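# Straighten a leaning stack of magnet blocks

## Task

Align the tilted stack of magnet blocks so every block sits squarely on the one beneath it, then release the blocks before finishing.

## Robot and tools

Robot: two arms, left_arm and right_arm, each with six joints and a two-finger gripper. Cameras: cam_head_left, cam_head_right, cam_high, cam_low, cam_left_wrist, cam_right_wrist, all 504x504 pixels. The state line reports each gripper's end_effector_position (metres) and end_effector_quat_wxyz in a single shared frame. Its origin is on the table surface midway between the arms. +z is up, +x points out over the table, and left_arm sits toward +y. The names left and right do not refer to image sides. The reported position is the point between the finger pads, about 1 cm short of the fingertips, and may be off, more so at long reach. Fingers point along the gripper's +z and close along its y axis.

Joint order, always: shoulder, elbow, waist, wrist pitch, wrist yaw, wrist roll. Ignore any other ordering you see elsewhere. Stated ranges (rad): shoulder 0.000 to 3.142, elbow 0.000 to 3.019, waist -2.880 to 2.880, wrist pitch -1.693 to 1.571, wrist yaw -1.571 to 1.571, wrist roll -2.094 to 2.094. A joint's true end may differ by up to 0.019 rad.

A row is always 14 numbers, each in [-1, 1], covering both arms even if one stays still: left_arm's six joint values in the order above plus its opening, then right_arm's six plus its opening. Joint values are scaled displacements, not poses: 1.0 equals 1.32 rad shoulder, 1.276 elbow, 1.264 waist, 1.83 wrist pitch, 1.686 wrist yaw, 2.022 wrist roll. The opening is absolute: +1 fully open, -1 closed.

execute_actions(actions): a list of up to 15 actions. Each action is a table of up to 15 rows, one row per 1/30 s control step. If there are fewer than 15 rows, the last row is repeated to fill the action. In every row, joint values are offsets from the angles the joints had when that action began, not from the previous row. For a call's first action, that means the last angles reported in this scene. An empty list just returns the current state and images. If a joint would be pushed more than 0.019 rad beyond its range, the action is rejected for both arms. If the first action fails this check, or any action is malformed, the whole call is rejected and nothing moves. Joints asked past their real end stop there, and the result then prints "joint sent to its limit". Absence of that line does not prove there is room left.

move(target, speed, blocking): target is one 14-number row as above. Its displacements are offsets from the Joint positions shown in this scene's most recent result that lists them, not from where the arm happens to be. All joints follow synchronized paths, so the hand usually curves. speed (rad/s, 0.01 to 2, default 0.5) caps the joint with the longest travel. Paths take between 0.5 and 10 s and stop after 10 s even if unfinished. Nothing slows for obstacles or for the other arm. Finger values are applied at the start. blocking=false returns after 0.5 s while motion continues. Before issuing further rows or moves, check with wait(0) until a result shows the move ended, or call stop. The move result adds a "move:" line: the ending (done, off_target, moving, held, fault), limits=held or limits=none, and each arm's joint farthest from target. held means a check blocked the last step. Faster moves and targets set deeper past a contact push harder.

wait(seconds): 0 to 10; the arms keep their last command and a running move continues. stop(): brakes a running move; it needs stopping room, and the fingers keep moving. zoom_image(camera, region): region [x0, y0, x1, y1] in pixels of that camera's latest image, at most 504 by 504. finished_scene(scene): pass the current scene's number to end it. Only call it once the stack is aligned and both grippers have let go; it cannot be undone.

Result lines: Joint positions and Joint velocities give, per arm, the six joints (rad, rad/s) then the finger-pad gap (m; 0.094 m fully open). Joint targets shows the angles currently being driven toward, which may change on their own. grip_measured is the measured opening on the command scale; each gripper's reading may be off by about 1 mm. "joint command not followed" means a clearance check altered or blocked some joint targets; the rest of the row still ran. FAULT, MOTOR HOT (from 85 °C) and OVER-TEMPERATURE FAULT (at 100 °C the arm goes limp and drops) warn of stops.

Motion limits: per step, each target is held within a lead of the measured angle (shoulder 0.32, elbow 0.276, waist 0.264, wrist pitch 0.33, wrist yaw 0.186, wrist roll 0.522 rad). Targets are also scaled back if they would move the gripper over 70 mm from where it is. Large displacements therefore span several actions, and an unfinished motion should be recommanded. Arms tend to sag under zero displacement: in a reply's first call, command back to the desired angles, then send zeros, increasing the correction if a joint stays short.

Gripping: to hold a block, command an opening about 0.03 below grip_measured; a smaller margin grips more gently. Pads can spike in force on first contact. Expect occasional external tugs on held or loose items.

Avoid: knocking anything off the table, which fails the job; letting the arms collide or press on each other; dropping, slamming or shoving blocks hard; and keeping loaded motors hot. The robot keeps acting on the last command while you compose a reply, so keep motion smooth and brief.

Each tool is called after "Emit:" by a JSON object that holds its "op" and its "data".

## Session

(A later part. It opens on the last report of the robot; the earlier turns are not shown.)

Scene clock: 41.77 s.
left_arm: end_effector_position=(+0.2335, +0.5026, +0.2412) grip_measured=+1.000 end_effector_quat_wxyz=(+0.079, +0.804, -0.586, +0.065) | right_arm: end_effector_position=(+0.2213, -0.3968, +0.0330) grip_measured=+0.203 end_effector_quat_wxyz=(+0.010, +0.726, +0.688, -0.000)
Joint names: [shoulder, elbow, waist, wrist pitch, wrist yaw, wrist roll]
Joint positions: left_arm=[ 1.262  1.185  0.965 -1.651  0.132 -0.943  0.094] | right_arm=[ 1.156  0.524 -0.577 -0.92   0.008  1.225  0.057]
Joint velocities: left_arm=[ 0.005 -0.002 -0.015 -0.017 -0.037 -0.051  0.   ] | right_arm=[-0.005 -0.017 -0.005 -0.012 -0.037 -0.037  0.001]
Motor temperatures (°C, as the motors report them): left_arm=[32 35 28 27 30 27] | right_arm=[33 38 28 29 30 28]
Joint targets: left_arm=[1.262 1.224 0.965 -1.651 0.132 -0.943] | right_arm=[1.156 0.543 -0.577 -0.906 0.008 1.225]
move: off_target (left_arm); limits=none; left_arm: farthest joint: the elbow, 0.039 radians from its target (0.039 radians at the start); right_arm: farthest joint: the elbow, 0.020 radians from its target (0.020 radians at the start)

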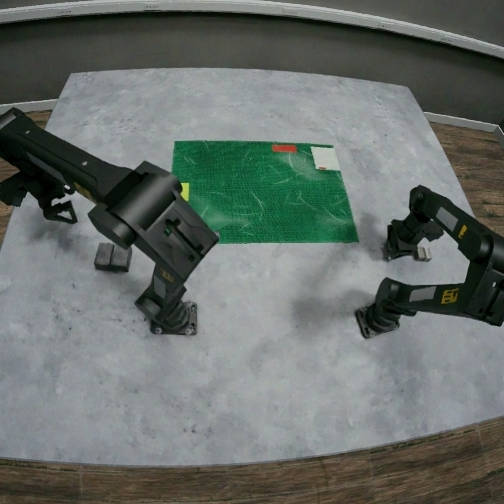

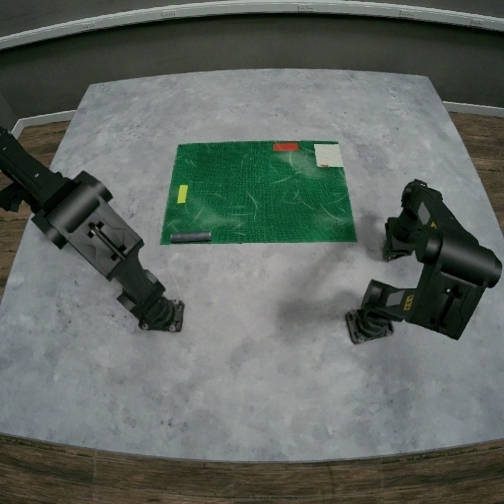

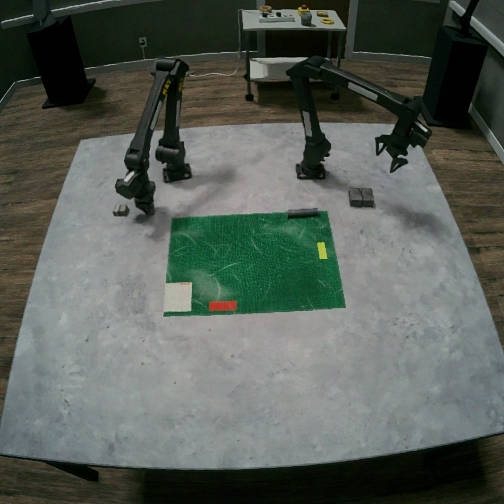

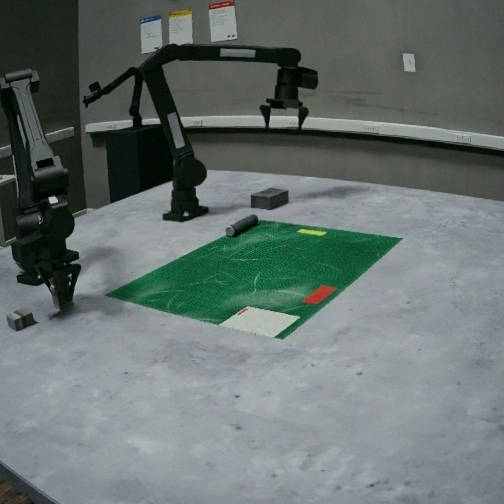

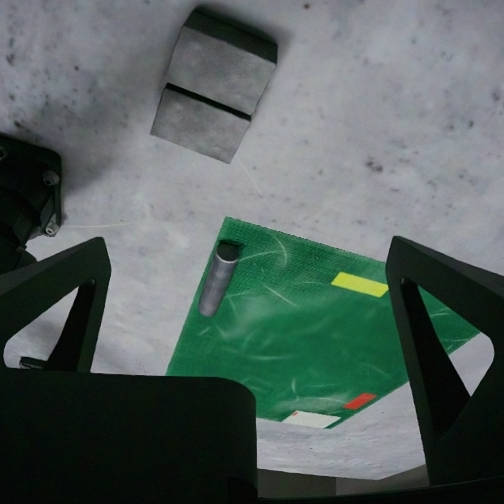

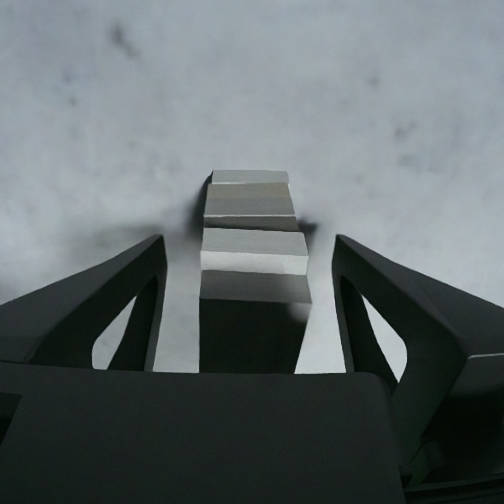

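Emit:
{"op": "execute_actions", "data": {"actions": [[[0,0.035,0,0,0,0,1,0,0.015,0,0,0,0,-0.25]],[[0,0.035,0,0,0,0,1,0,0.015,0,0,0,0,-0.4]],[[0,0.035,0,0,0,0,1,0,0.015,0,0,0,0,-0.51]],[[0,0.035,0,0,0,0,1,0,0.015,0,0,0,0,-0.3]],[[0,0.035,0,0,0,0,1,0,0.015,0,0,0,0,1]]]}}

Emit:
{"op": "zoom_image", "data": {"camera": "cam_right_wrist", "region": [140,140,360,360]}}

Emit:
{"op": "move", "data": {"target": [0,0.035,0,0,0,0,1,0,0.015,0,0,0,-0.784,1], "speed": 1.2}}

Scene clock: 45.17 s.
left_arm: end_effector_position=(+0.2335, +0.5026, +0.2412) grip_measured=+1.000 end_effector_quat_wxyz=(+0.079, +0.804, -0.586, +0.065) | right_arm: end_effector_position=(+0.2213, -0.3968, +0.0330) grip_measured=+1.000 end_effector_quat_wxyz=(+0.010, +0.726, +0.688, -0.000)
Joint names: [shoulder, elbow, waist, wrist pitch, wrist yaw, wrist roll]
Joint positions: left_arm=[ 1.262  1.185  0.965 -1.651  0.132 -0.943  0.094] | right_arm=[ 1.156  0.524 -0.577 -0.92   0.008  1.225  0.094]
Joint velocities: left_arm=[ 0.005  0.012 -0.015 -0.007 -0.051  0.022  0.   ] | right_arm=[ 0.005 -0.007  0.005  0.007  0.095  0.125  0.   ]
Motor temperatures (°C, as the motors report them): left_arm=[32 35 28 27 30 27] | right_arm=[33 38 28 29 30 28]
Joint targets: left_arm=[1.262 1.230 0.965 -1.651 0.132 -0.943] | right_arm=[1.156 0.543 -0.577 -0.920 0.008 1.225]

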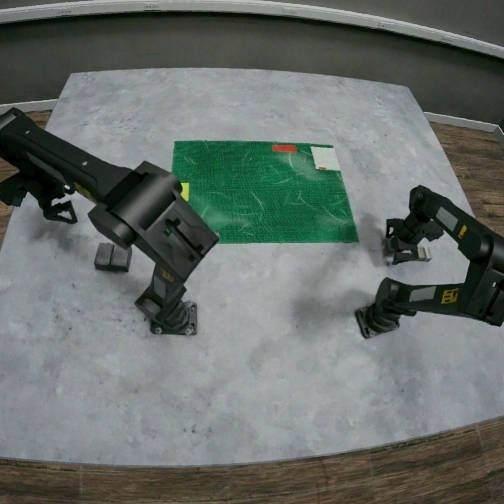

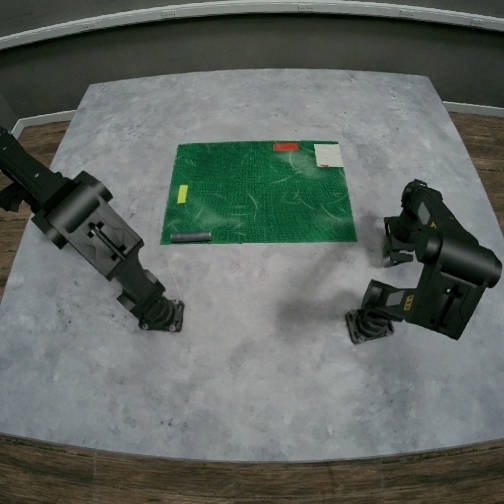

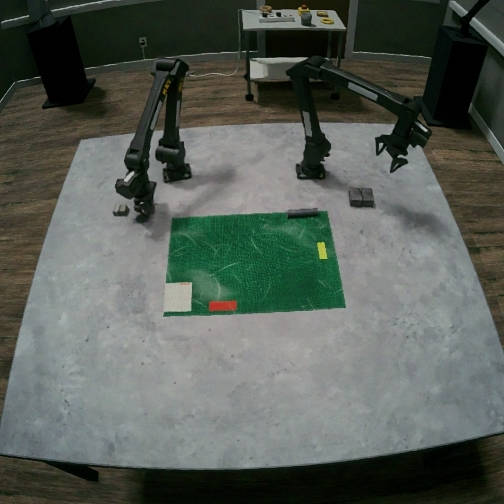

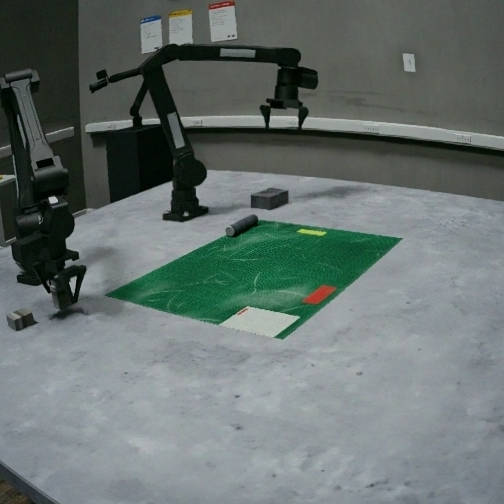

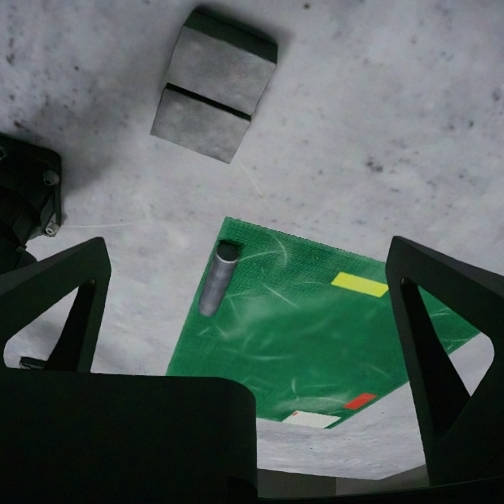

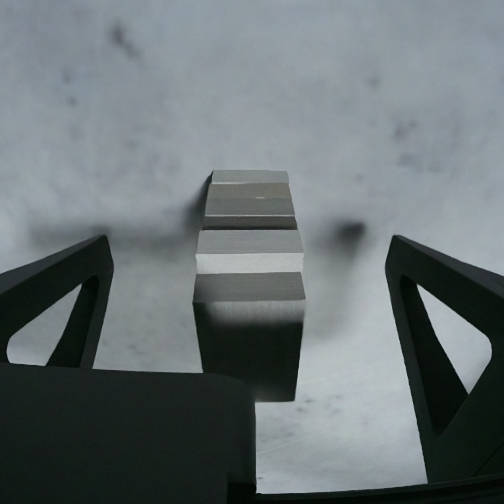

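Region (140, 140, 360, 360) of cam_right_wrist's 504x504 image, scaled by 2.291, with more detail than that image has.

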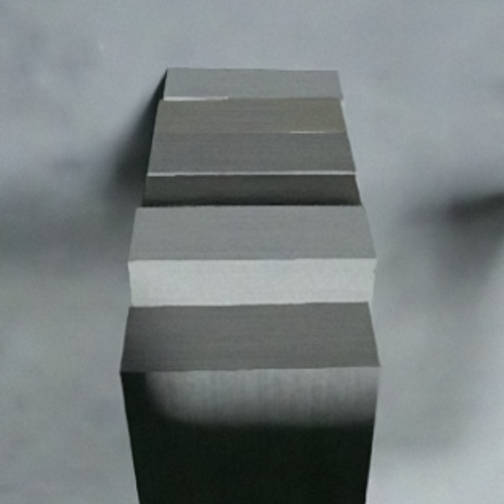

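Scene clock: 47.47 s.
left_arm: end_effector_position=(+0.2329, +0.5018, +0.2400) grip_measured=+1.000 end_effector_quat_wxyz=(+0.081, +0.804, -0.585, +0.065) | right_arm: end_effector_position=(+0.2213, -0.3968, +0.0330) grip_measured=+1.000 end_effector_quat_wxyz=(+0.007, +0.026, +1.000, -0.007)
Joint names: [shoulder, elbow, waist, wrist pitch, wrist yaw, wrist roll]
Joint positions: left_arm=[ 1.262  1.181  0.965 -1.651  0.132 -0.943  0.094] | right_arm=[ 1.156  0.524 -0.577 -0.92   0.008 -0.347  0.094]
Joint velocities: left_arm=[-0.005  0.002 -0.024  0.017 -0.022  0.066  0.   ] | right_arm=[ 0.005 -0.012 -0.005 -0.012  0.037 -0.037  0.   ]
Motor temperatures (°C, as the motors report them): left_arm=[32 35 28 27 30 27] | right_arm=[33 38 28 29 30 28]
Joint targets: left_arm=[1.262 1.230 0.965 -1.651 0.132 -0.943] | right_arm=[1.156 0.543 -0.577 -0.920 0.008 -0.360]
move: off_target (left_arm); limits=none; left_arm: farthest joint: the elbow, 0.048 radians from its target (0.045 radians at the start); right_arm: farthest joint: the elbow, 0.020 radians from its target (0.020 radians at the start)

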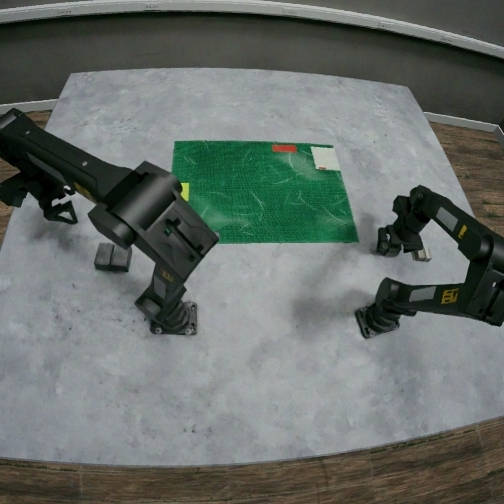

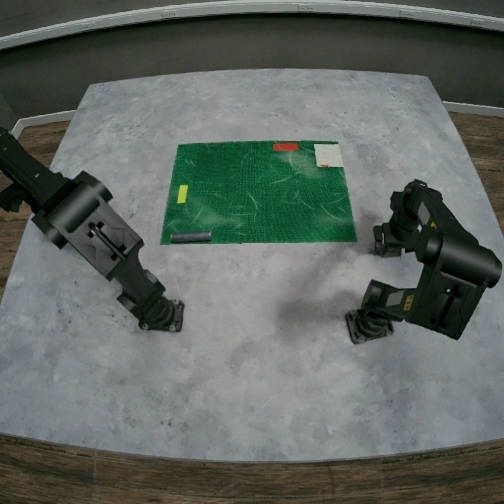

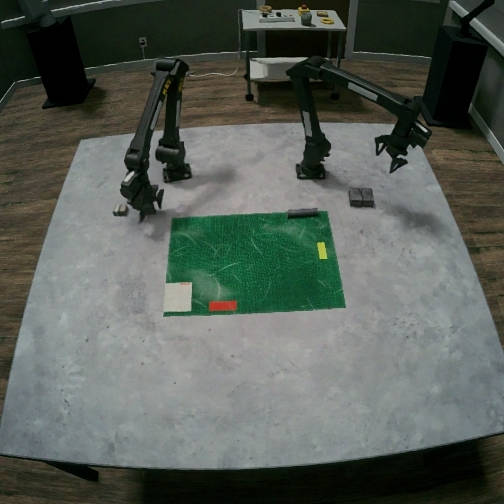

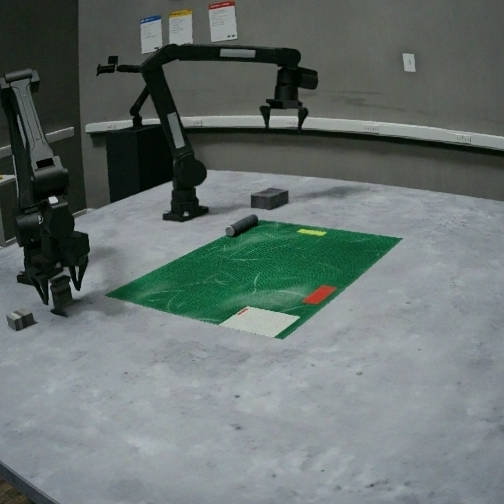

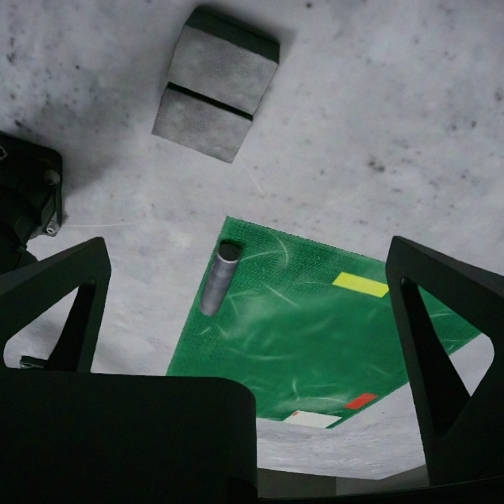

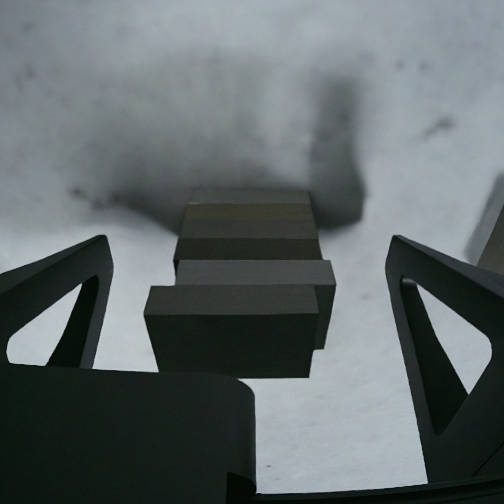

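Emit:
{"op": "execute_actions", "data": {"actions": [[[0,0.035,0,0,0,0,1,0,0.015,0,0,0,0,0.2]],[[0,0.035,0,0,0,0,1,0,0.015,0,0,0,0,0.05]],[[0,0.035,0,0,0,0,1,0,0.015,0,0,0,0,-0.08]],[[0,0.035,0,0,0,0,1,0,0.015,0,0,0,0,-0.2]],[[0,0.035,0,0,0,0,1,0,0.015,0,0,0,0,0]],[[0,0.035,0,0,0,0,1,0,0.015,0,0,0,0,1]]]}}

Emit:
{"op": "zoom_image", "data": {"camera": "cam_right_wrist", "region": [130,160,370,400]}}

Emit:
{"op": "move", "data": {"target": [0,0.035,0,0,0,0,1,-0.105,0.1,0,-0.125,0,0.784,1], "speed": 1.2}}

Emit:
{"op": "zoom_image", "data": {"camera": "cam_right_wrist", "region": [150,80,350,280]}}

Scene clock: 52.97 s.
left_arm: end_effector_position=(+0.2329, +0.5018, +0.2400) grip_measured=+1.000 end_effector_quat_wxyz=(+0.081, +0.804, -0.585, +0.065) | right_arm: end_effector_position=(+0.2214, -0.3968, +0.0330) grip_measured=+1.000 end_effector_quat_wxyz=(+0.007, +0.025, +1.000, -0.007)
Joint names: [shoulder, elbow, waist, wrist pitch, wrist yaw, wrist roll]
Joint positions: left_arm=[ 1.262  1.181  0.965 -1.651  0.132 -0.943  0.094] | right_arm=[ 1.156  0.524 -0.577 -0.92   0.008 -0.348  0.094]
Joint velocities: left_arm=[-0.005 -0.017  0.005 -0.007  0.037  0.007  0.   ] | right_arm=[-0.005 -0.012 -0.005  0.002 -0.095 -0.066  0.   ]
Motor temperatures (°C, as the motors report them): left_arm=[32 36 28 27 30 27] | right_arm=[33 38 28 29 30 28]
Joint targets: left_arm=[1.262 1.226 0.965 -1.651 0.132 -0.943] | right_arm=[1.156 0.543 -0.577 -0.920 0.008 -0.348]

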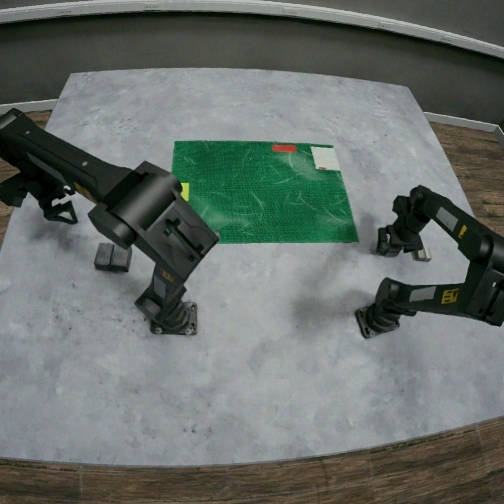

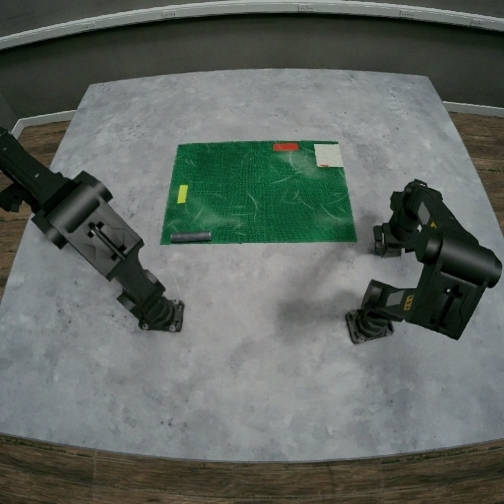

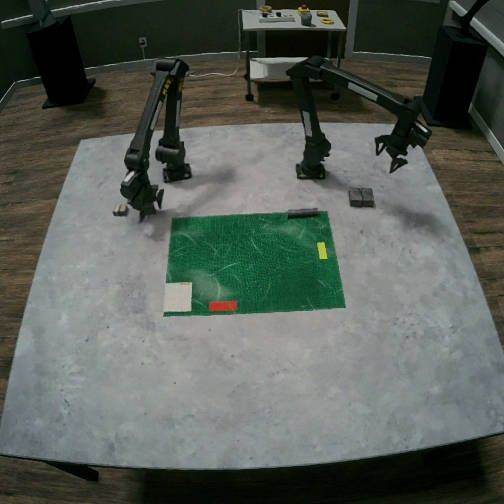

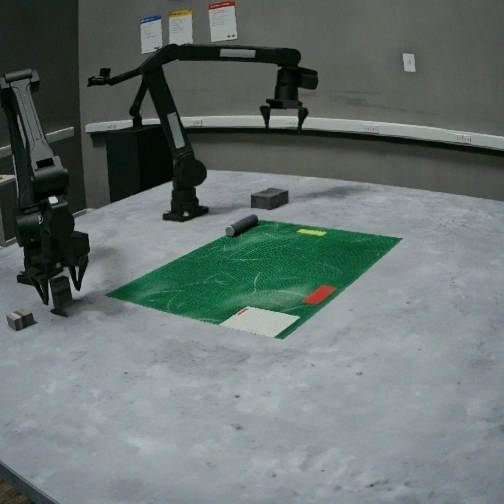

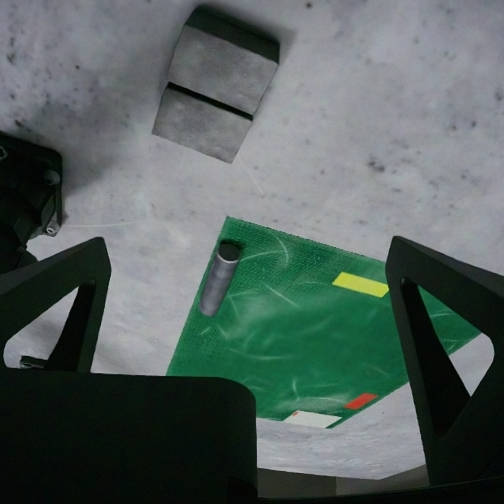

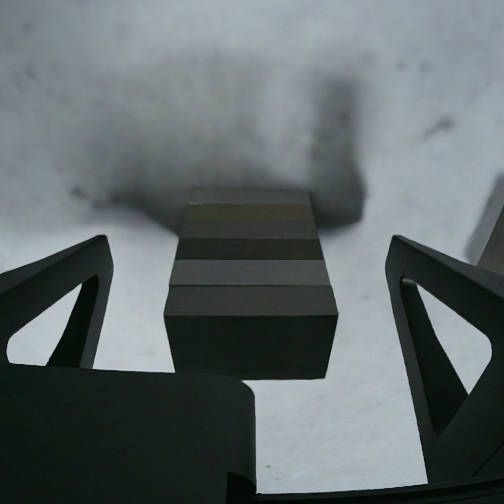

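Region (130, 160, 370, 400) of cam_right_wrist's 504x504 image, scaled by 2.100, with more detail than that image has.

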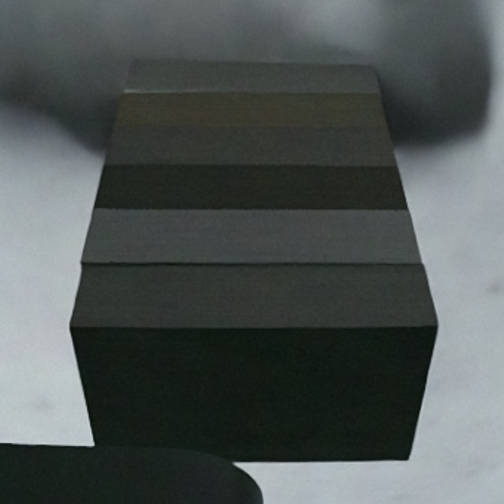

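Scene clock: 55.27 s.
left_arm: end_effector_position=(+0.2323, +0.5011, +0.2389) grip_measured=+1.000 end_effector_quat_wxyz=(+0.082, +0.804, -0.585, +0.065) | right_arm: end_effector_position=(+0.2135, -0.3935, +0.0876) grip_measured=+1.000 end_effector_quat_wxyz=(+0.008, +0.725, +0.688, -0.001)
Joint names: [shoulder, elbow, waist, wrist pitch, wrist yaw, wrist roll]
Joint positions: left_arm=[ 1.262  1.178  0.965 -1.651  0.132 -0.943  0.094] | right_arm=[ 1.025  0.604 -0.577 -1.135  0.008  1.224  0.094]
Joint velocities: left_arm=[-0.005 -0.017 -0.015 -0.017 -0.022 -0.051  0.   ] | right_arm=[ 0.005 -0.002 -0.024  0.007  0.037  0.066  0.   ]
Motor temperatures (°C, as the motors report them): left_arm=[32 36 28 27 30 27] | right_arm=[33 39 28 29 30 28]
Joint targets: left_arm=[1.262 1.226 0.965 -1.651 0.132 -0.943] | right_arm=[1.017 0.651 -0.577 -1.149 0.008 1.237]
move: off_target (left_arm, right_arm); limits=none; left_arm: farthest joint: the elbow, 0.048 radians from its target (0.044 radians at the start); right_arm: farthest joint: the elbow, 0.048 radians from its target (0.128 radians at the start)

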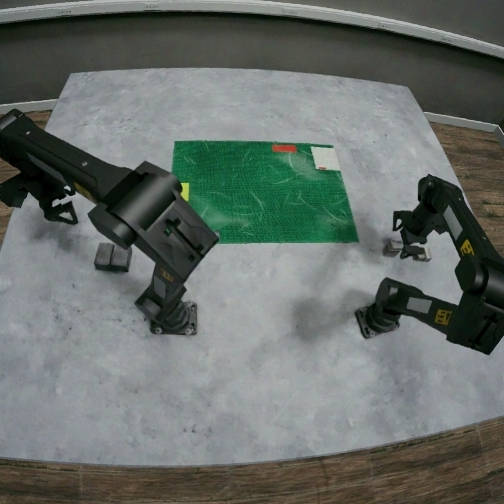

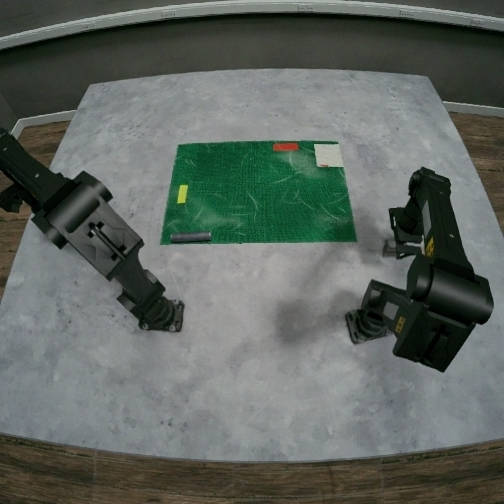

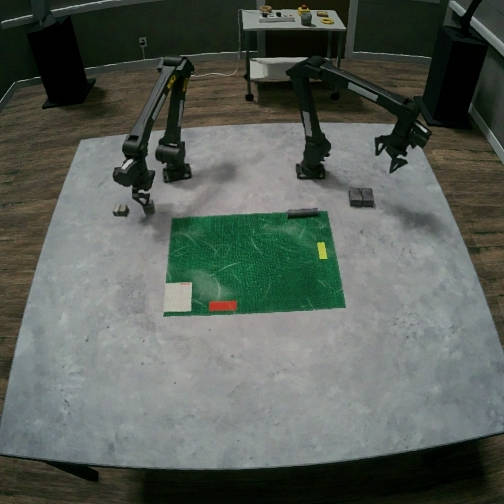

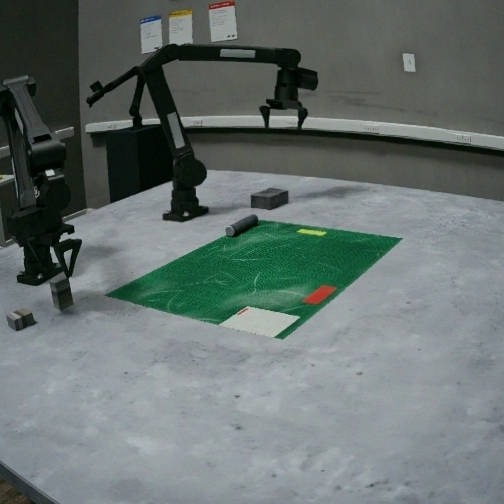

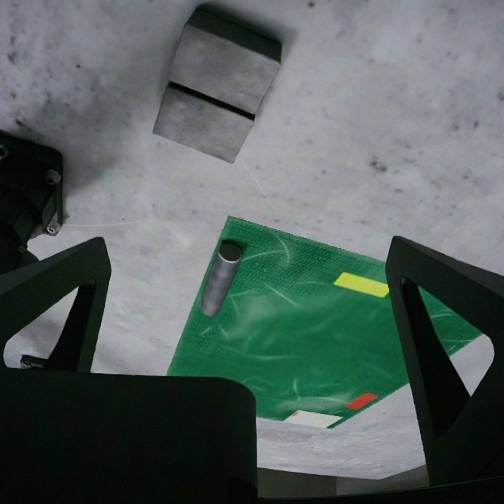

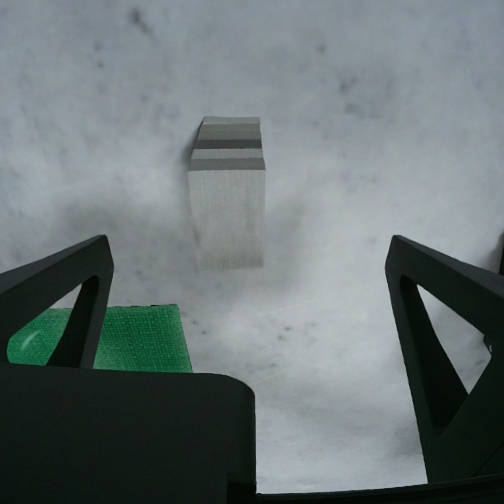

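Region (150, 80, 350, 280) of cam_right_wrist's 504x504 image, scaled by 2.520, with more detail than that image has.

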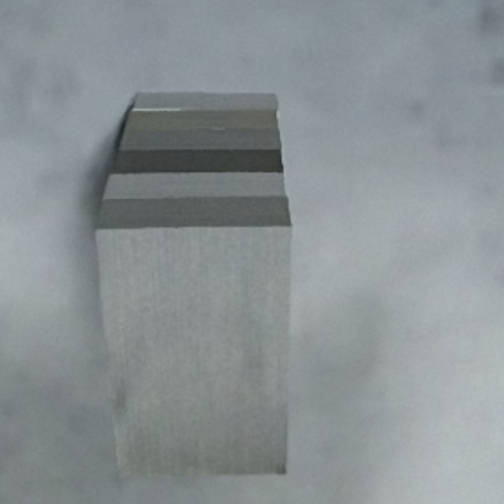

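Emit:
{"op": "finished_scene", "data": {"scene": 2}}

The scene is finished: the task was done.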